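## Task

Load the tube carrier TC so that vial white 6 sits in TC well D7, then place TC on the raised nest. Load-map vials that are not already in TC are waiting in the vial rack R1. In order: (1) take every vial in TC that is not on the load map and put it in an empty well of R1; (2) if white 6 is not yet in D7, place it there; (3) carry TC from the transfer nest N1 to the raised nest N2 and set it flat within N2's locators, with TC's well A1 at the N2 corner labelled A1; (4) return the forceps T1 to their holder H1 with both tips in one slot and H1 upright and flat on its base. Every vial you move must stand on the bottom of its well. Every vial not moved in steps 1 and 2 must still stand in its own well, and R1 must remain seated in its nest. Nothing counts if only the robot is holding it in place: release everything and move the grippers away at the end.

## Robot and tools

Robot and scene: two simulated arms, left_arm and right_arm, each ending in a parallel two-finger gripper. The fingers point along the gripper's own +z axis and close along its y axis. N1 (transfer nest holding TC) lies between the arms; N2 (raised nest) is on the right_arm side. Vials are identified by cap colour plus the digit on the cap; a bar under the digit marks its upright reading direction. Well names (row letters, column numbers, a triangle at A1) are printed on R1 and TC. Vials are picked by their caps using the forceps T1, which live in holder H1.

Frame for reported poses: one shared scene frame, origin on the table top between the arms, +z up, +x out across the table, left_arm on the +y side. The arm names do not correspond to image sides. Each result's state line gives, per arm, end_effector_position (metres) and end_effector_quat_wxyz. That position is the point between the finger pads, roughly 1 cm short of the tips. Printed positions can be off, more so at long reach. Mounting plates and the rear metal frame are fixed obstacles.

The 14-number row: used by execute_actions rows and by move's target. It is a single list covering both arms: first left_arm's 7 numbers, then right_arm's 7. Per arm the order is dx, dy, dz, rx, ry, rz, opening. All values lie in [-1, 1], and all 14 must be present even if one arm stays still. dx..rz are an offset, not a pose: they are expressed in that gripper's own axes and counted from the gripper pose shown in the most recent result that shows it (before any such result in the scene, or for later calls within the same reply, from where the gripper is when the call starts). Scale: 1.0 equals 0.6 m for dx, dy, dz and 180 degrees for rotation; rx, ry, rz form one rotation vector. Opening is absolute, not an offset: +1 is fully open (0.094 m), -1 is closed. Because offsets start from a measured pose, repeating a small offset into something rigid does not push harder, but into something yielding it goes further.

Tools:
- execute_actions {actions, pictures}. actions holds at most one item. An empty list just returns the state (with pictures). {"rows": [...], "steps": n} runs up to 15 control steps of 1/30 s each (default 15, minimum 10); each row covers one step, and the final row repeats if rows run out. Each row is measured from the same starting pose, not from the previous row. {"steps": n} alone waits up to 300 steps counted from the previous result, reply time included. pictures true adds camera images. A refused call does nothing.
- move {target, speed}. target is one 14-number row as above. Both grippers travel straight toward their targets and arrive together, taking 0.5 to 10 s (cut off at 10 s). speed is the path's top speed in m/s, 0.002 to 0.5, default 0.25; turning is capped at twice that in rad/s. Paths ignore obstacles and the other arm; grippers may lag, drift or overshoot speed near full reach. Openings are sent at the start. The result adds a move: line (done, off_target, moving, held, fault) with any limits (paced = pose clipped; held = a check blocked steps, after which the arm may lurch fast), plus each gripper's distance from its target.
- wait {seconds}: 0 to 10 s, sends nothing new.
- zoom_image {camera, region}: enlarges [x0, y0, x1, y1] pixels (max 504x504) of the latest image from cam_head_left, cam_head_right, cam_high, cam_low (672x504) or cam_left_wrist, cam_right_wrist (616x616).
- finished_scene {scene}: give the current scene number; it ends and grades that scene irreversibly. Replying with no tool call ends everything.

Control behaviour: each step's command is clipped to within 70 mm and 16 degrees of the measured pose, so far targets need several actions; check the returned pose and send the remainder. Position wins over orientation when both cannot be met. Arms tend to stop a centimetre or more low, and zero offsets let them sag; to hold an arm, send the correction back to its desired pose first and zeros afterwards, aiming higher if it still droops. The last 10 steps of an action run after its result is captured, during your next reply; a Hand target line appears only when nothing is pending. Simulation time keeps running while you write.

Gripping: grip_measured uses the same scale as opening (each gripper may read up to about 1 mm off). To hold something, command about 0.03 below grip_measured; less gives a lighter hold. Pads push roughly 50 to 62 N max, less on thin parts, with a brief spike at contact.

Result lines: HELD marks steps not sent; pose unreachable means the clearance check altered a command; too close concerns arm, plate or frame proximity; FAULT and OVER-TEMPERATURE FAULT mean an arm stopped. MOTOR HOT appears from 75 °C; 90 °C pauses that arm 10 s; at 100 °C it goes limp and falls. Joint ranges (rad): waist -2.618 to 3.054, shoulder 0 to 3.142, elbow 0 to 3.142, wrist pitch -1.571 to 1.571, wrist yaw -1.571 to 1.571, wrist roll -2.094 to 2.094.

Avoid: knocking or placing anything off the table, letting the arms collide or press on each other, dropping or slipping vials, fast impacts and heavy pressing, and long loaded holds. Occasional external tugs on a held part or nudges of loose objects can occur.

Each tool is called as name([rows], argument=value, ...), one row to a line, values as JSON.

## Session

execute_actions(actions=[])

Scene clock: 0.00 s of 18600.00 s.
left_arm: end_effector_position=(+0.2915, +0.7737, +0.1497) grip_measured=+1.000 end_effector_quat_wxyz=(+0.549, -0.575, +0.323, +0.514) | right_arm: end_effector_position=(+0.3016, -0.4457, +0.1474) grip_measured=+1.000 end_effector_quat_wxyz=(+0.141, +0.840, +0.433, +0.295)
Joint positions: left_arm=[ 0.644  2.443  1.376  1.408 -1.169  0.009  0.094] | right_arm=[-0.946  1.511  1.144 -0.734 -0.491  1.471  0.094]
Joint velocities: left_arm=[ 0.007 -0.022 -0.007 -0.051 -0.066 -0.051  0.   ] | right_arm=[ 0.012 -0.002 -0.002 -0.007 -0.007 -0.066  0.   ]
Joint torques (N m, as the arm reports them, + toward a larger angle): no reading
Hand target (left_arm): +0.293, +0.774, +0.155; +0.551, -0.573, +0.323, +0.513
Hand target (right_arm): +0.300, -0.444, +0.148; +0.139, +0.840, +0.434, +0.294

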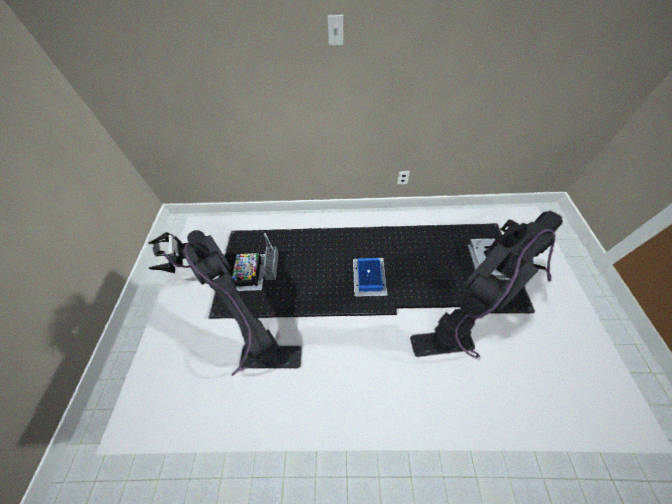

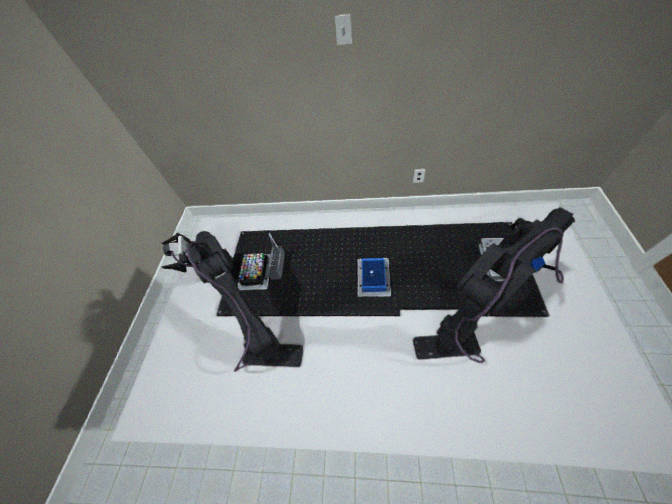

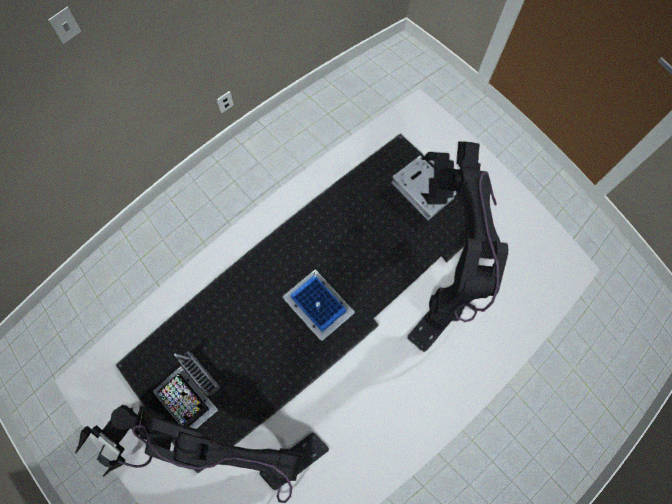

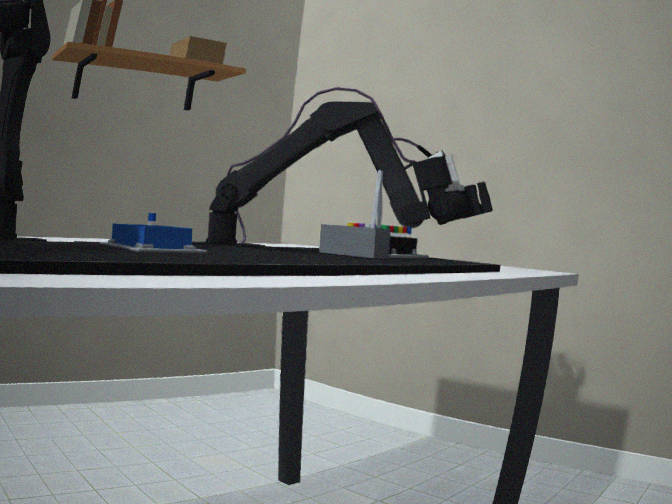

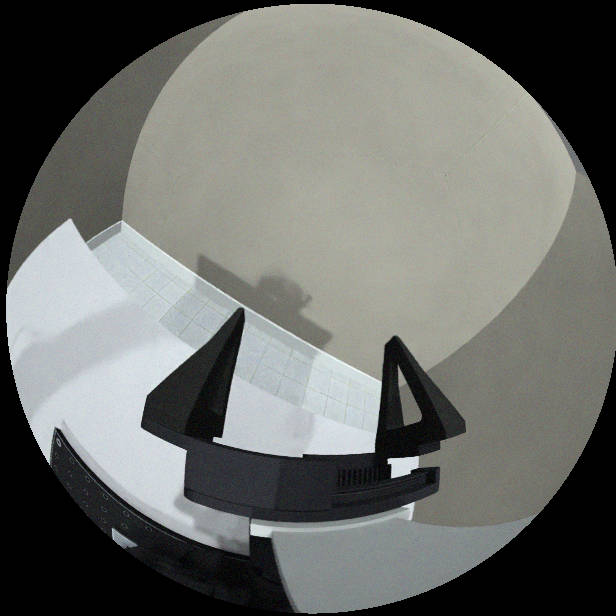

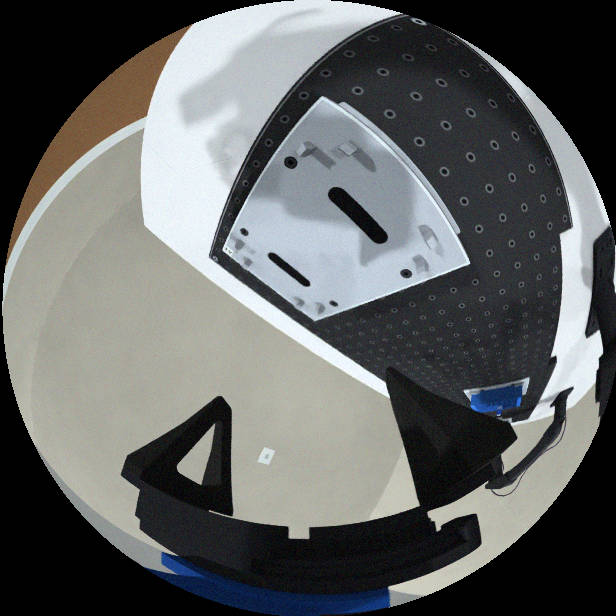

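zoom_image(camera="cam_high", region=[140, 330, 260, 450])

zoom_image(camera="cam_high", region=[270, 260, 370, 350])

zoom_image(camera="cam_low", region=[80, 140, 500, 290])

zoom_image(camera="cam_head_left", region=[200, 215, 420, 325])

Region (140, 330, 260, 450) of cam_high's 672x504 image, scaled by 4.200, with more detail than that image has.

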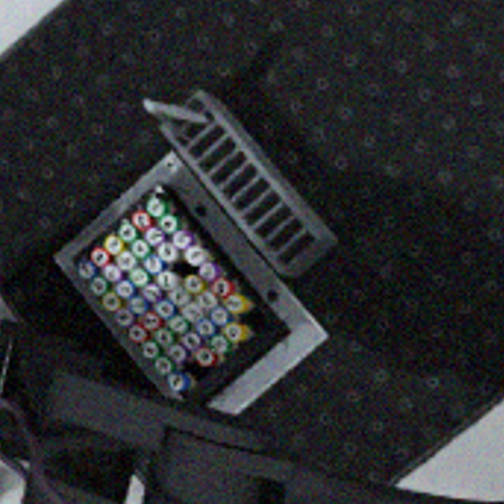

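Region (270, 260, 370, 350) of cam_high's 672x504 image, scaled by 5.040, with more detail than that image has; it fills the top 454 rows of this view, and the rest is white.

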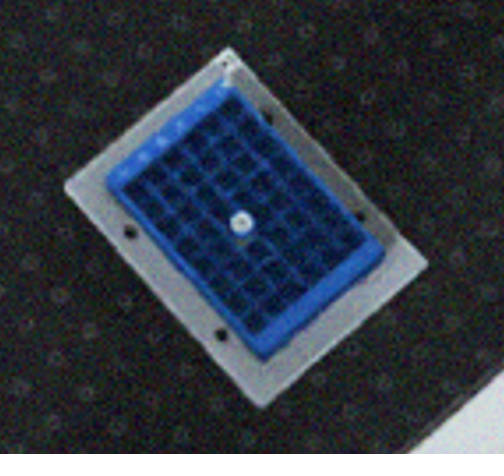

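Region (80, 140, 500, 290) of cam_low's 672x504 image, scaled by 1.200, with more detail than that image has; it fills the top 180 rows of this view, and the rest is white.

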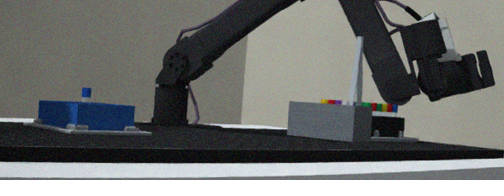

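Region (200, 215, 420, 325) of cam_head_left's 672x504 image, scaled by 2.291, with more detail than that image has.

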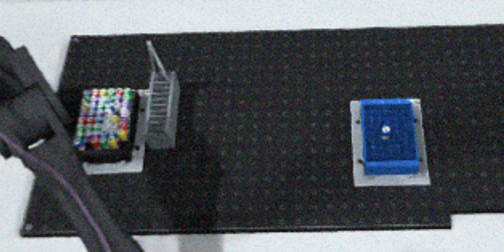

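move(target=[-0.256, -0.101, -0.166, 0.37, 0, 0, 1, 0.4245, -0.2595, -0.178, 0.234, 0.112, -0.666, 1], speed=0.3)

Scene clock: 9.47 s of 18600.00 s.
left_arm: end_effector_position=(+0.3320, +0.6603, +0.2971) grip_measured=+1.000 end_effector_quat_wxyz=(+0.777, -0.175, +0.545, +0.261) | right_arm: end_effector_position=(+0.2481, -0.1560, +0.2362) grip_measured=+1.000 end_effector_quat_wxyz=(+0.082, +0.007, +0.996, +0.024)
Joint positions: left_arm=[ 0.785  1.768  0.81   1.312  0.12  -0.031  0.094] | right_arm=[ 0.207  1.45   1.619 -1.569  0.007  0.33   0.094]
Joint velocities: left_arm=[-0.027  0.002 -0.017 -0.037  0.037  0.022  0.   ] | right_arm=[ 0.002 -0.012  0.002 -0.007  0.022 -0.051  0.   ]
Joint torques (N m, as the arm reports them, + toward a larger angle): left_arm=[ 0.66 -8.27  4.89  1.61  0.12 -0.08] | right_arm=[ 0.99 -7.58  8.59  0.5   0.12 -0.12]
Hand target (left_arm): +0.329, +0.660, +0.300; +0.777, -0.175, +0.547, +0.257
Hand target (right_arm): +0.246, -0.157, +0.246; +0.097, -0.001, +0.995, +0.021
Off the commanded pose (left_arm): 0.003 m, 1 deg.
Off the commanded pose (right_arm): 0.015 m, 10 deg.
joint sent to its limit (right arm) — the command would take joint 4 (wrist pitch) past its lower limit, so that joint was sent only as far as its limit.
Kept back: nothing.
After step 90, 2.13 s passed at rest.
move: off_target (right_arm)

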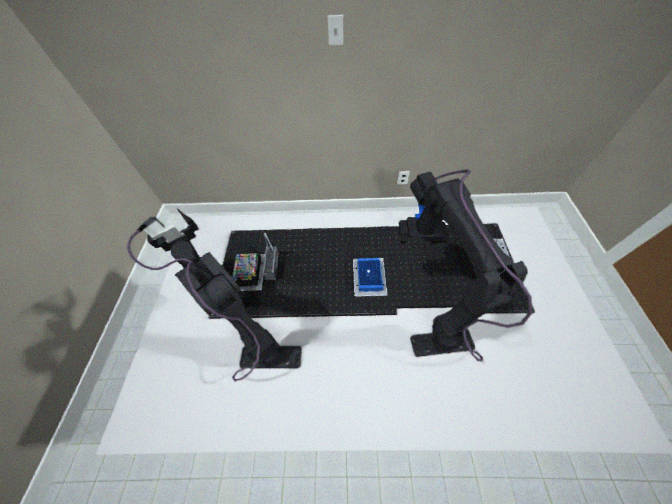

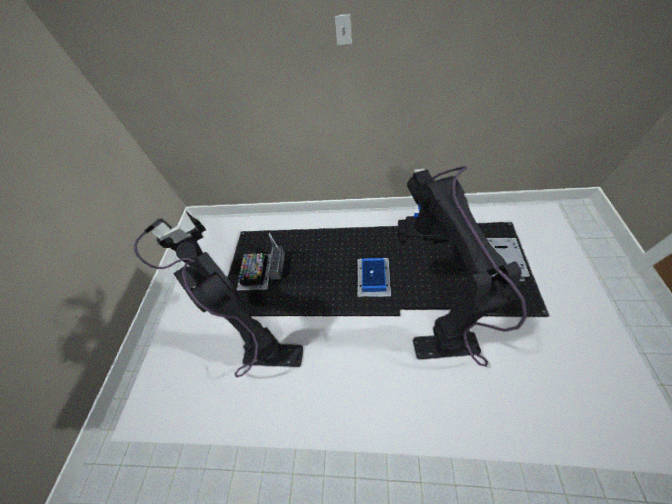

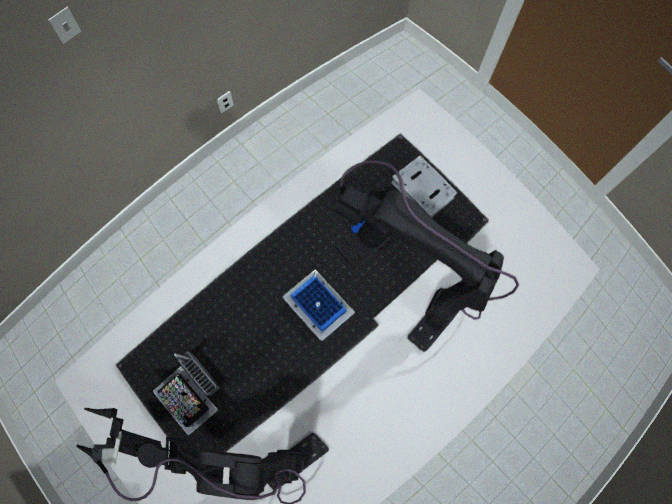

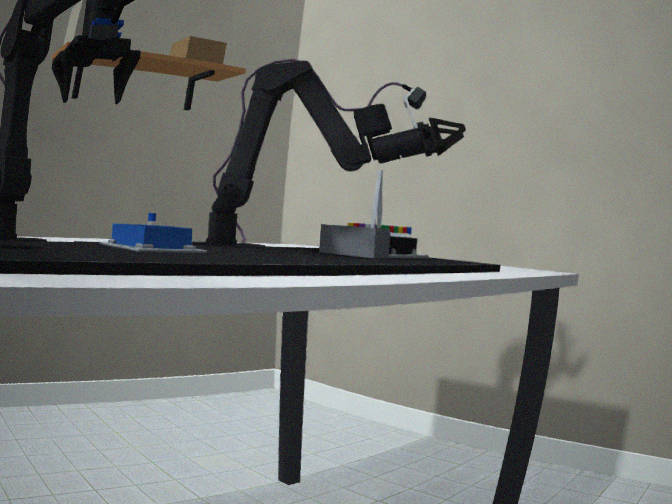

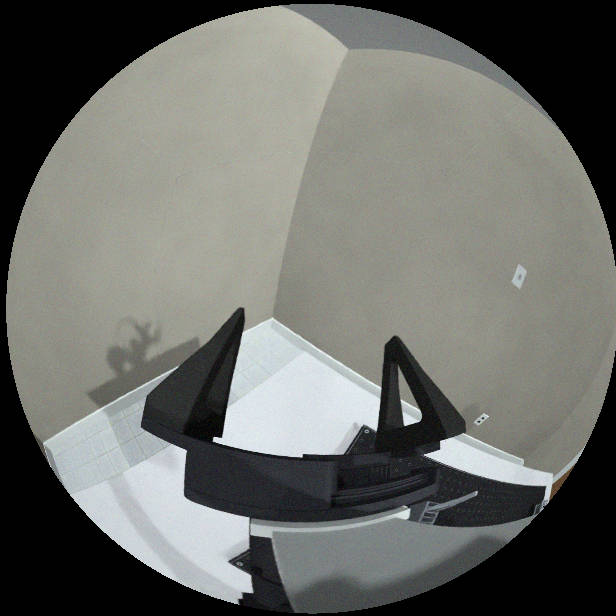

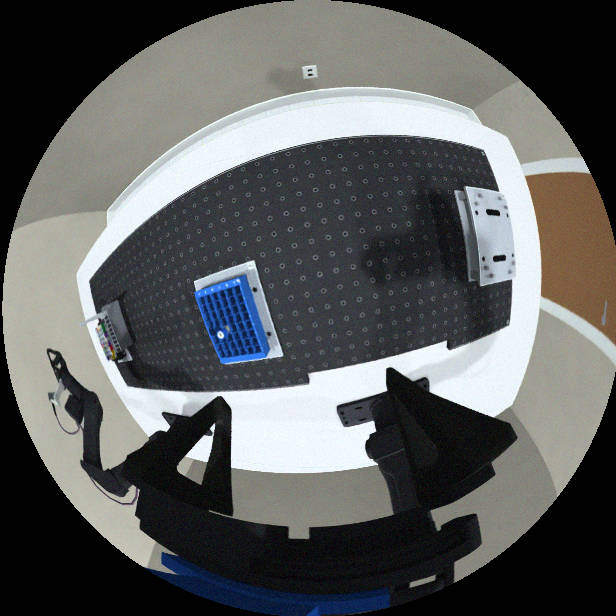

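move(target=[0.0135, -0.204, -0.28, 0.197, 0.587, 0.132, 1, 0.0695, 0.2045, 0.1, 0.0153, 0.052, -0.0045, 1], speed=0.3)

Scene clock: 16.27 s of 18600.00 s.
left_arm: end_effector_position=(+0.2868, +0.4752, +0.2305) grip_measured=+1.000 end_effector_quat_wxyz=(+0.085, +0.013, +0.996, +0.030) | right_arm: end_effector_position=(+0.2174, -0.0390, +0.1777) grip_measured=+1.000 end_effector_quat_wxyz=(+0.001, +0.001, +1.000, -0.008)
Joint positions: left_arm=[ 0.436  1.796  1.959 -1.553  0.015  0.44   0.094] | right_arm=[ 0.633  1.681  1.621 -1.52   0.013  0.744  0.094]
Joint velocities: left_arm=[-0.002  0.007  0.002 -0.051 -0.051  0.037  0.   ] | right_arm=[-0.007  0.007 -0.012 -0.066  0.007  0.022  0.   ]
Joint torques (N m, as the arm reports them, + toward a larger angle): left_arm=[-0.46 -8.24  3.41  0.52 -0.07 -0.1 ] | right_arm=[ 0.9  -7.31  8.68  0.32 -0.01  0.02]
Hand target (left_arm): +0.279, +0.471, +0.231; +0.077, +0.012, +0.996, +0.031
Hand target (right_arm): +0.220, -0.032, +0.179; +0.004, -0.000, +1.000, -0.003
Off the commanded pose (left_arm): 0.008 m, 11 deg.
Off the commanded pose (right_arm): 0.009 m, 1 deg.
joint sent to its limit (left arm) — the command would take joint 4 (wrist pitch) past its lower limit, so that joint was sent only as far as its limit.
Kept back: nothing.
move: off_target (left_arm)

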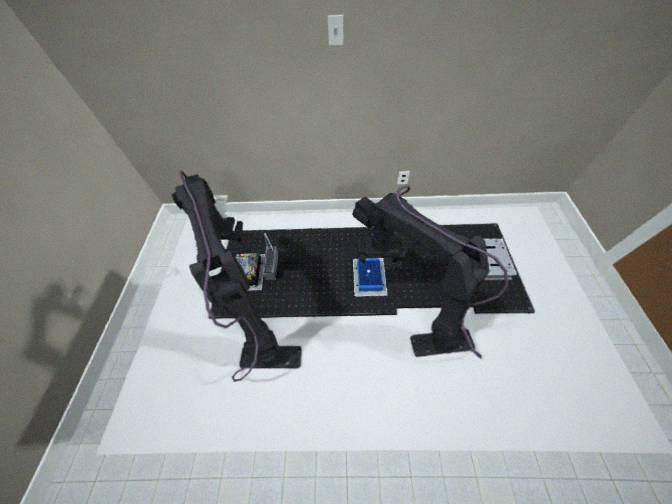

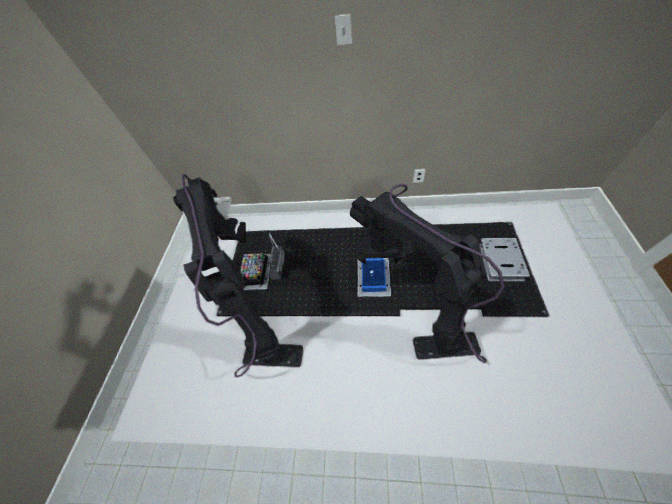

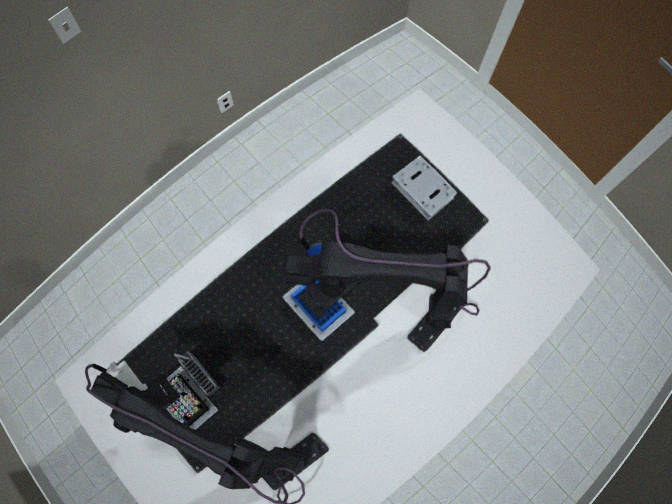

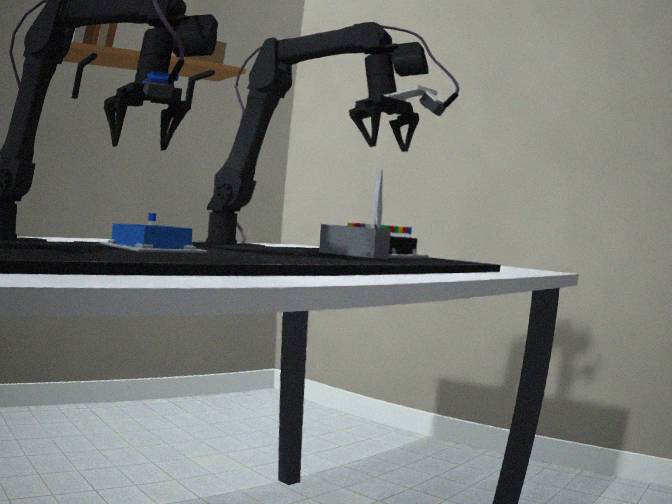

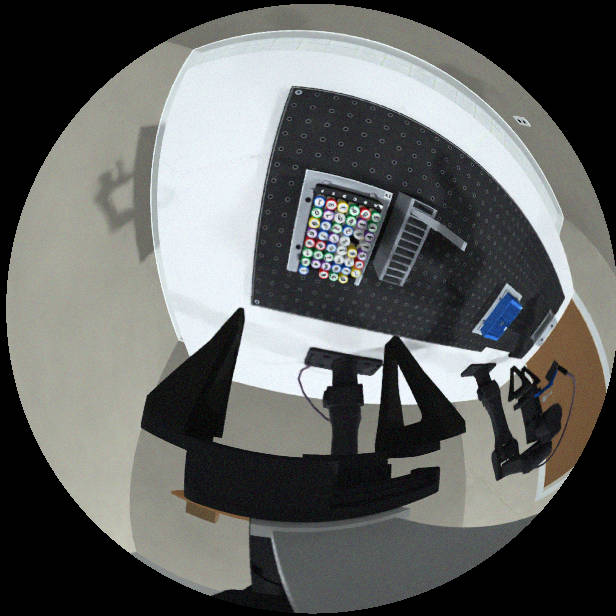

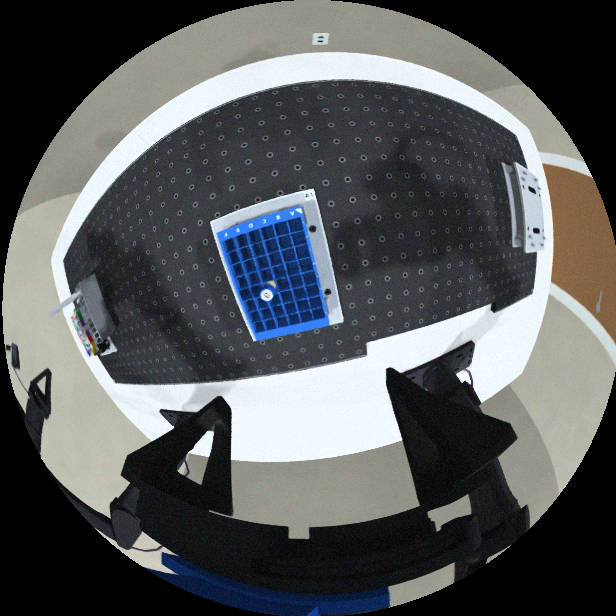

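zoom_image(camera="cam_left_wrist", region=[280, 160, 480, 300])

zoom_image(camera="cam_left_wrist", region=[290, 180, 400, 290])

zoom_image(camera="cam_right_wrist", region=[200, 180, 360, 350])

zoom_image(camera="cam_low", region=[300, 60, 500, 280])

Region (280, 160, 480, 300) of cam_left_wrist's 616x616 image, scaled by 2.520, with more detail than that image has; it fills the top 353 rows of this view, and the rest is white.

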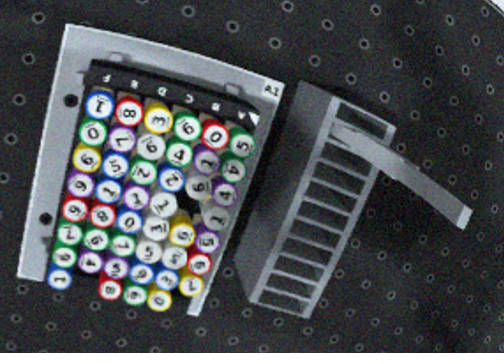

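Region (290, 180, 400, 290) of cam_left_wrist's 616x616 image, scaled by 4.582, with more detail than that image has.

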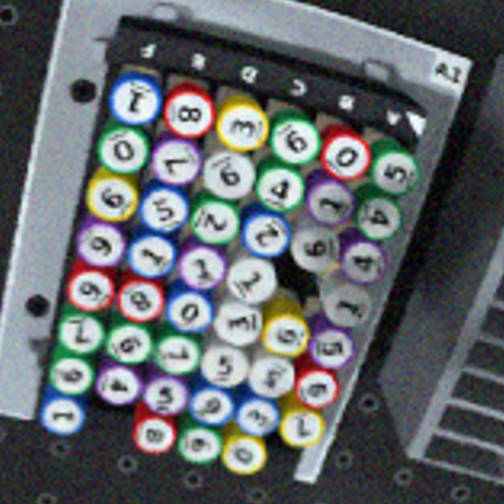

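Region (200, 180, 360, 350) of cam_right_wrist's 616x616 image, scaled by 2.965, with more detail than that image has; it fills the left 474 columns of this view, and the rest is white.

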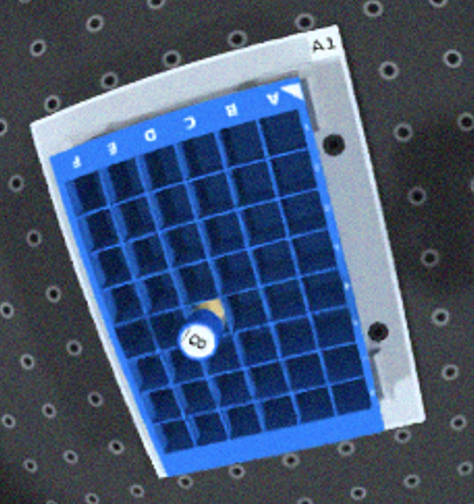

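Region (300, 60, 500, 280) of cam_low's 672x504 image, scaled by 2.291, with more detail than that image has; it fills the left 458 columns of this view, and the rest is white.

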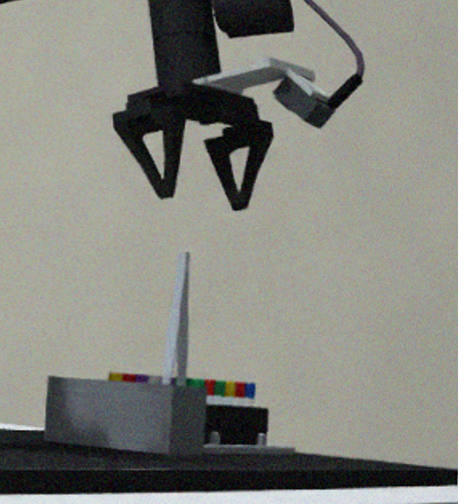

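move(target=[0.1085, -0.0668, 0.0797, 0.019, 0.054, -0.008, 1, 0.15, -0.25, 0.05, 0, -0.167, 0, 1], speed=0.2)

zoom_image(camera="cam_left_wrist", region=[230, 100, 470, 300])

Scene clock: 24.53 s of 18600.00 s.
left_arm: end_effector_position=(+0.2283, +0.4384, +0.1670) grip_measured=+1.000 end_effector_quat_wxyz=(-0.013, +0.002, +1.000, -0.012) | right_arm: end_effector_position=(+0.1326, -0.1815, +0.1468) grip_measured=+1.000 end_effector_quat_wxyz=(+0.258, +0.002, +0.966, +0.004)
Joint positions: left_arm=[ 0.398  1.669  1.564 -1.499  0.012  0.38   0.094] | right_arm=[ 0.764  0.649  0.769 -1.332  0.388  0.807  0.094]
Joint velocities: left_arm=[ 0.007  0.002 -0.007 -0.081 -0.007  0.037  0.   ] | right_arm=[-0.017 -0.002  0.002  0.022 -0.051 -0.022  0.   ]
Joint torques (N m, as the arm reports them, + toward a larger angle): left_arm=[-0.61 -7.54  4.21  0.49 -0.09 -0.1 ] | right_arm=[ 1.09 -0.52  6.04  0.73  0.37  0.01]
Hand target (left_arm): +0.231, +0.439, +0.170; +0.001, +0.002, +1.000, -0.001
Hand target (right_arm): +0.130, -0.188, +0.143; +0.261, +0.000, +0.965, -0.007
Off the commanded pose (left_arm): 0.004 m, 2 deg.
Off the commanded pose (right_arm): 0.010 m, 1 deg.
Kept back: nothing.
After step 90, 3.40 s passed at rest.
move: done

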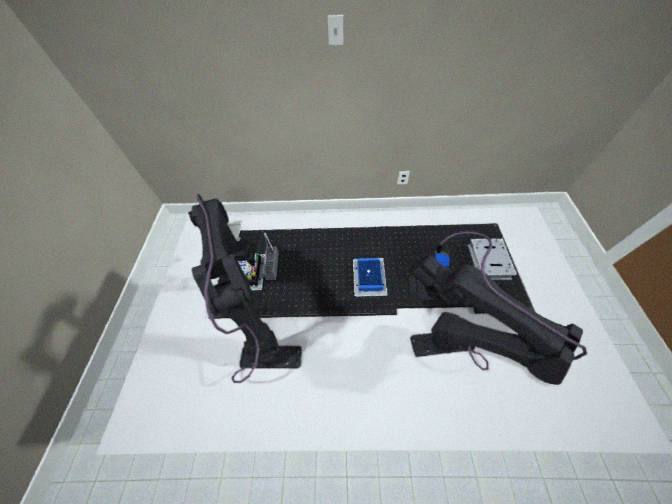

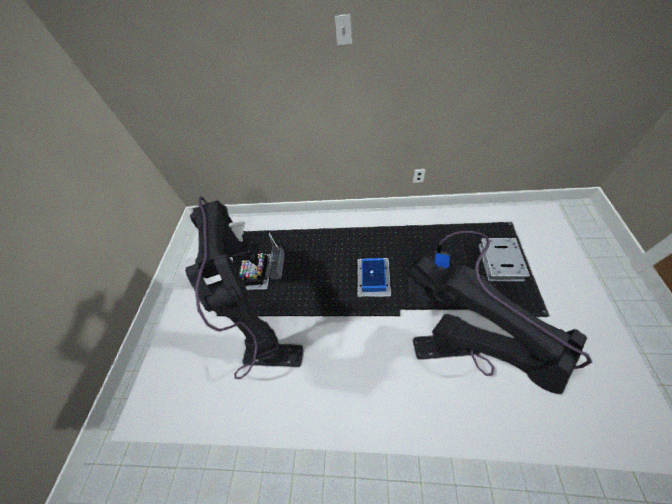

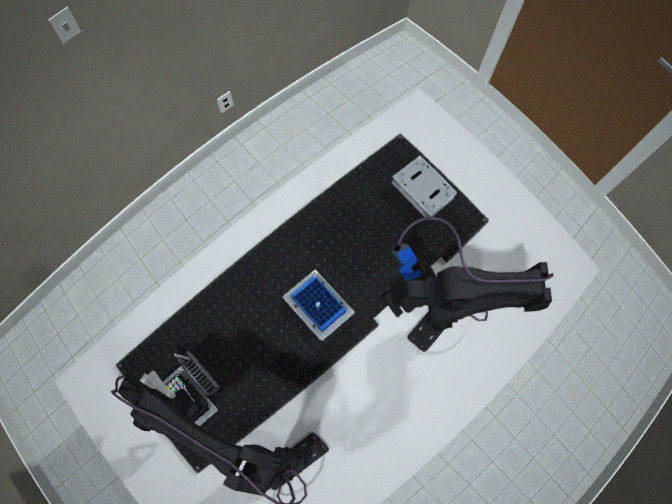

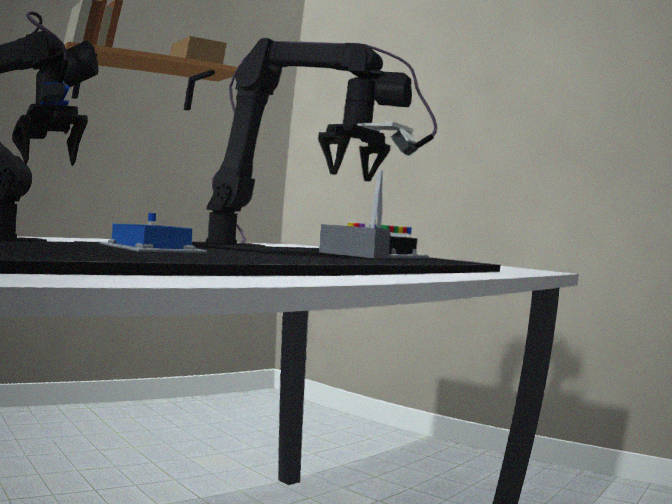

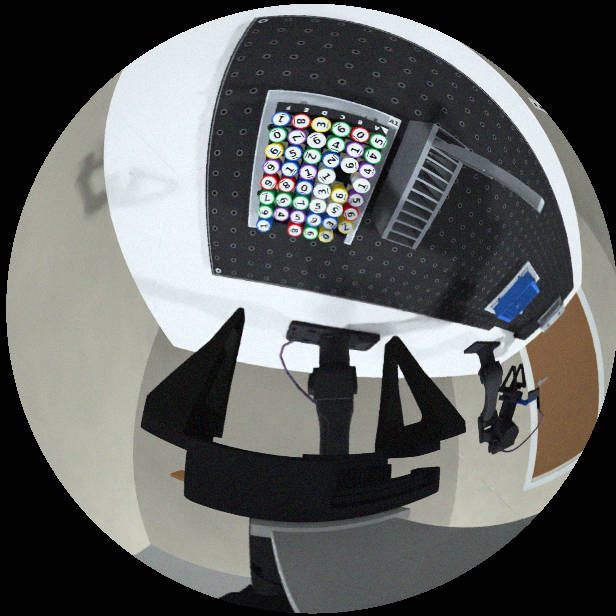

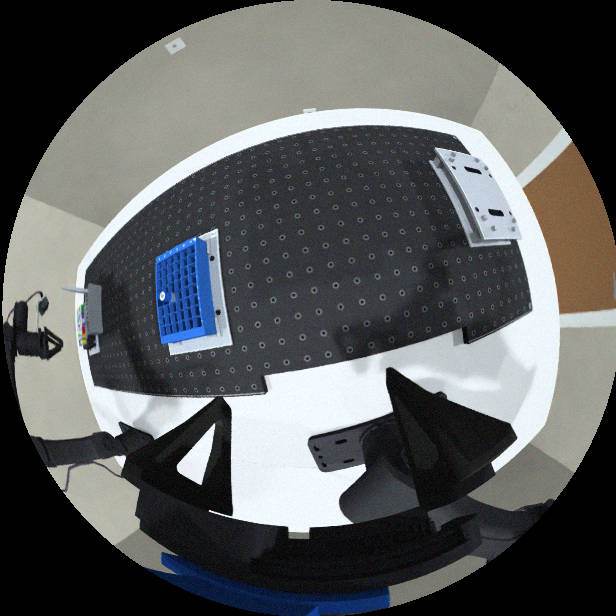

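Region (230, 100, 470, 300) of cam_left_wrist's 616x616 image, scaled by 2.100, with more detail than that image has.

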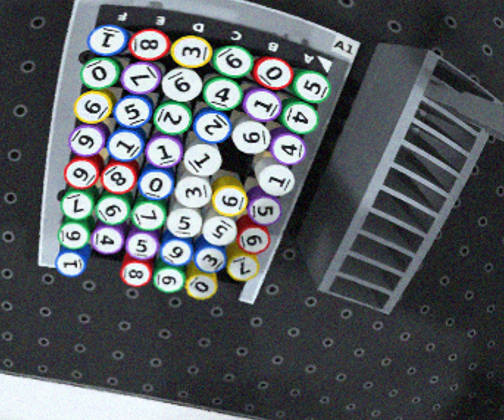

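zoom_image(camera="cam_left_wrist", region=[295, 110, 395, 210])

Region (295, 110, 395, 210) of cam_left_wrist's 616x616 image, scaled by 5.040, with more detail than that image has.

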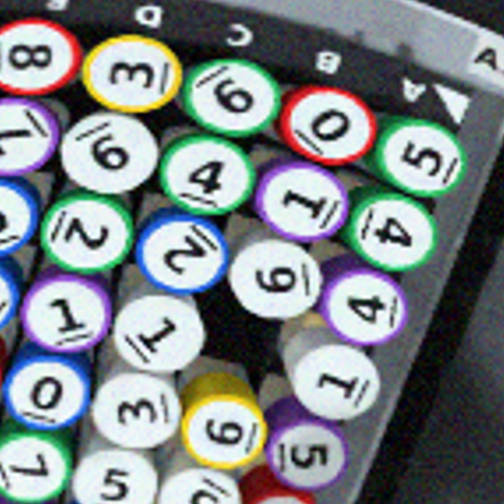

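move(target=[-0.182, -0.1347, -0.075, -0.0076, -0.175, -0.002, 0, 0, 0, -0.004, 0, 0, 0, 1], speed=0.2)

Scene clock: 32.73 s of 18600.00 s.
left_arm: end_effector_position=(+0.3386, +0.3605, +0.2054) grip_measured=+0.002 end_effector_quat_wxyz=(+0.243, -0.005, +0.970, -0.003) | right_arm: end_effector_position=(+0.1328, -0.1819, +0.1469) grip_measured=+1.000 end_effector_quat_wxyz=(+0.259, +0.006, +0.966, +0.003)
Joint positions: left_arm=[ 0.111  1.546  1.474 -1.01   0.044  0.067  0.047] | right_arm=[ 0.764  0.649  0.769 -1.332  0.391  0.813  0.094]
Joint velocities: left_arm=[ 0.007 -0.007 -0.022 -0.051  0.007 -0.022 -0.001] | right_arm=[ 0.012 -0.002 -0.007  0.022 -0.022 -0.007  0.   ]
Joint torques (N m, as the arm reports them, + toward a larger angle): left_arm=[-0.49 -7.25  5.04  1.43 -0.11 -0.12] | right_arm=[1.03 1.27 8.03 0.8  0.21 0.01]
Hand target (left_arm): +0.340, +0.360, +0.212; +0.260, -0.007, +0.966, +0.003
Hand target (right_arm): +0.132, -0.182, +0.149; +0.258, +0.002, +0.966, +0.004
Off the commanded pose (left_arm): 0.006 m, 2 deg.
Off the commanded pose (right_arm): 0.002 m, 0 deg.
Kept back: nothing.
After step 90, 3.23 s passed at rest.
move: done

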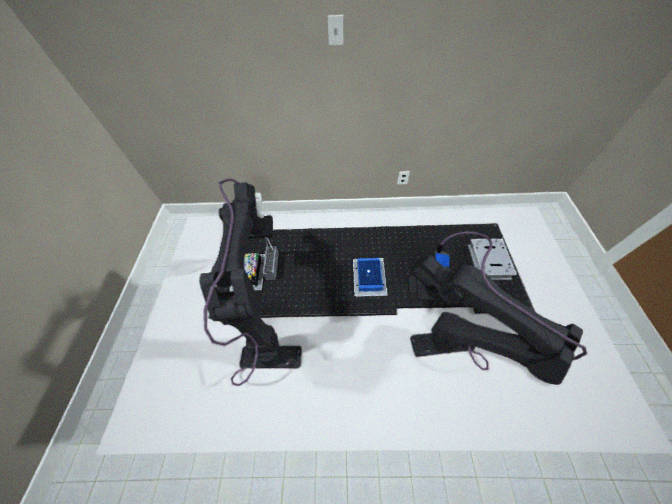

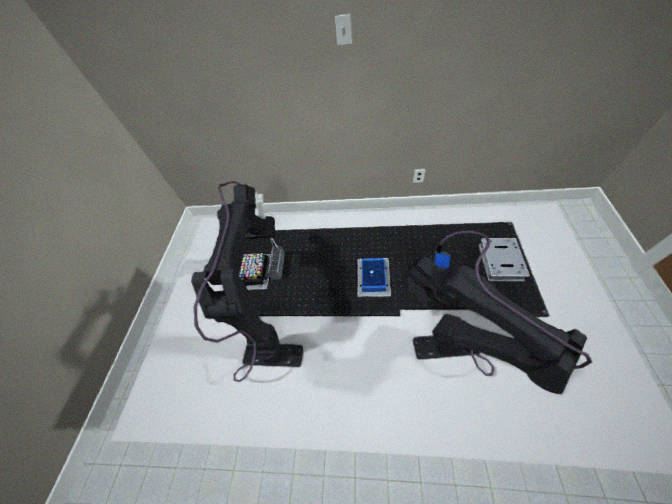

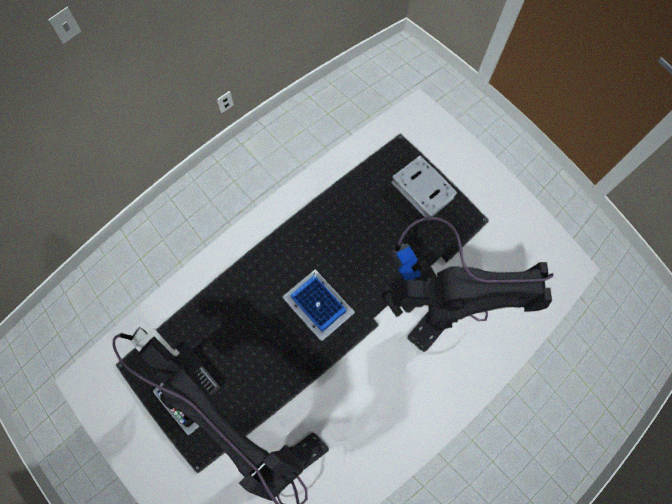

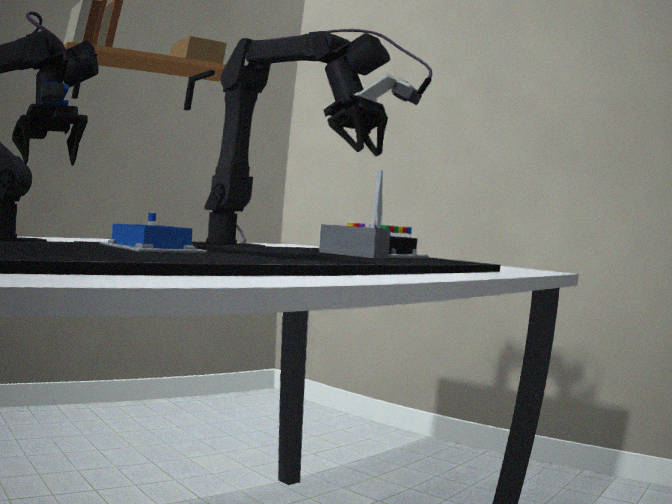

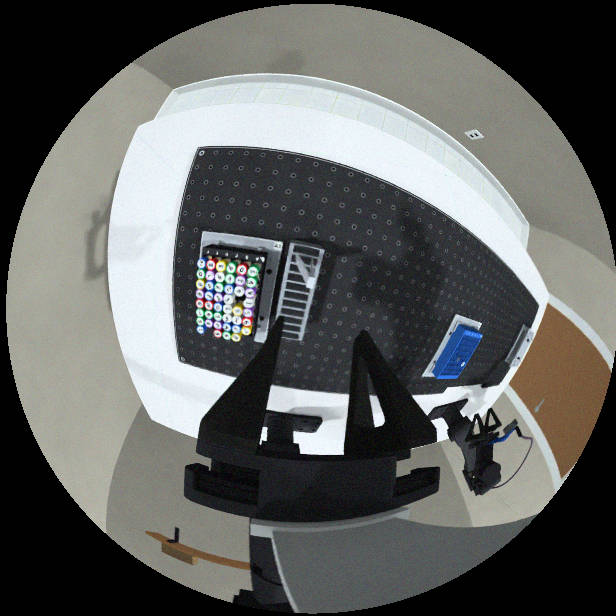

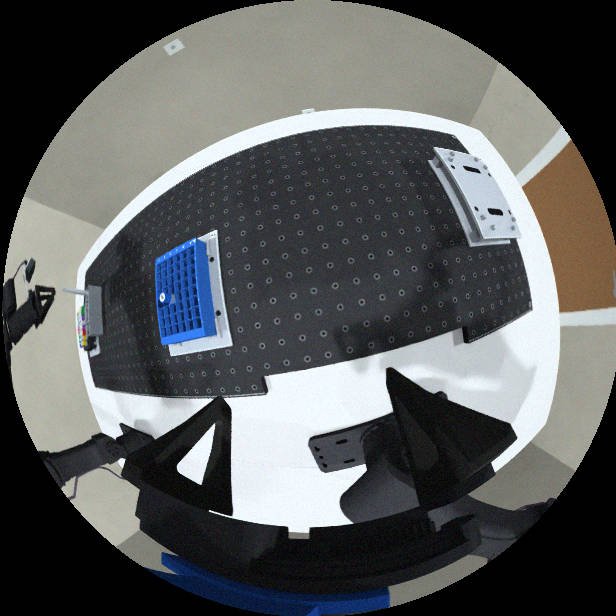

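zoom_image(camera="cam_left_wrist", region=[250, 220, 390, 360])

zoom_image(camera="cam_low", region=[300, 80, 460, 270])

zoom_image(camera="cam_head_right", region=[220, 180, 320, 300])

Region (250, 220, 390, 360) of cam_left_wrist's 616x616 image, scaled by 3.600, with more detail than that image has.

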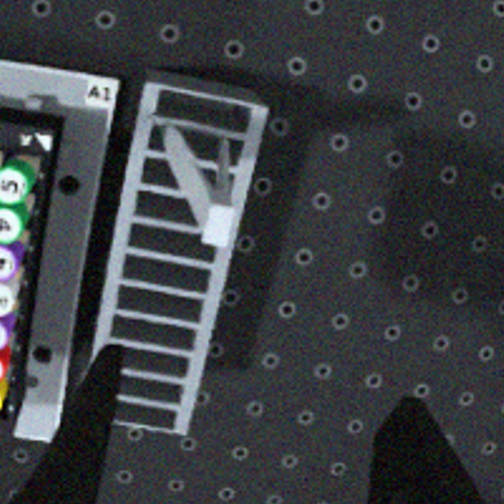

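Region (300, 80, 460, 270) of cam_low's 672x504 image, scaled by 2.653, with more detail than that image has; it fills the left 424 columns of this view, and the rest is white.

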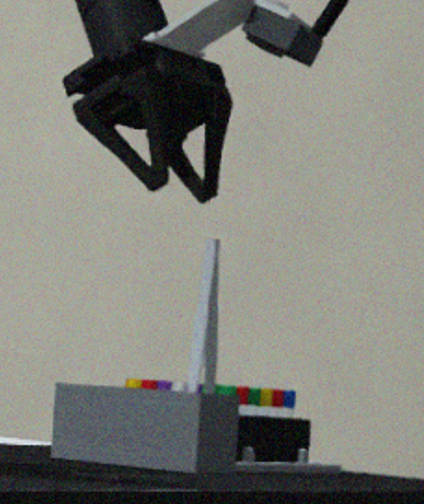

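Region (220, 180, 320, 300) of cam_head_right's 672x504 image, scaled by 4.200, with more detail than that image has.

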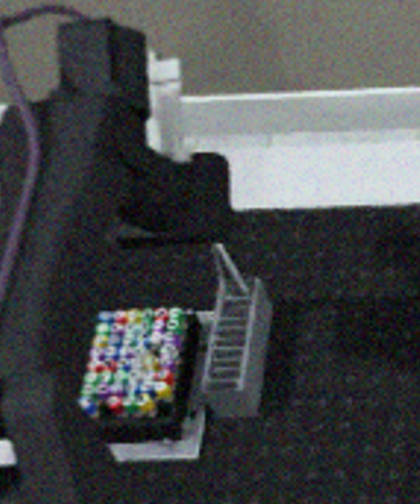

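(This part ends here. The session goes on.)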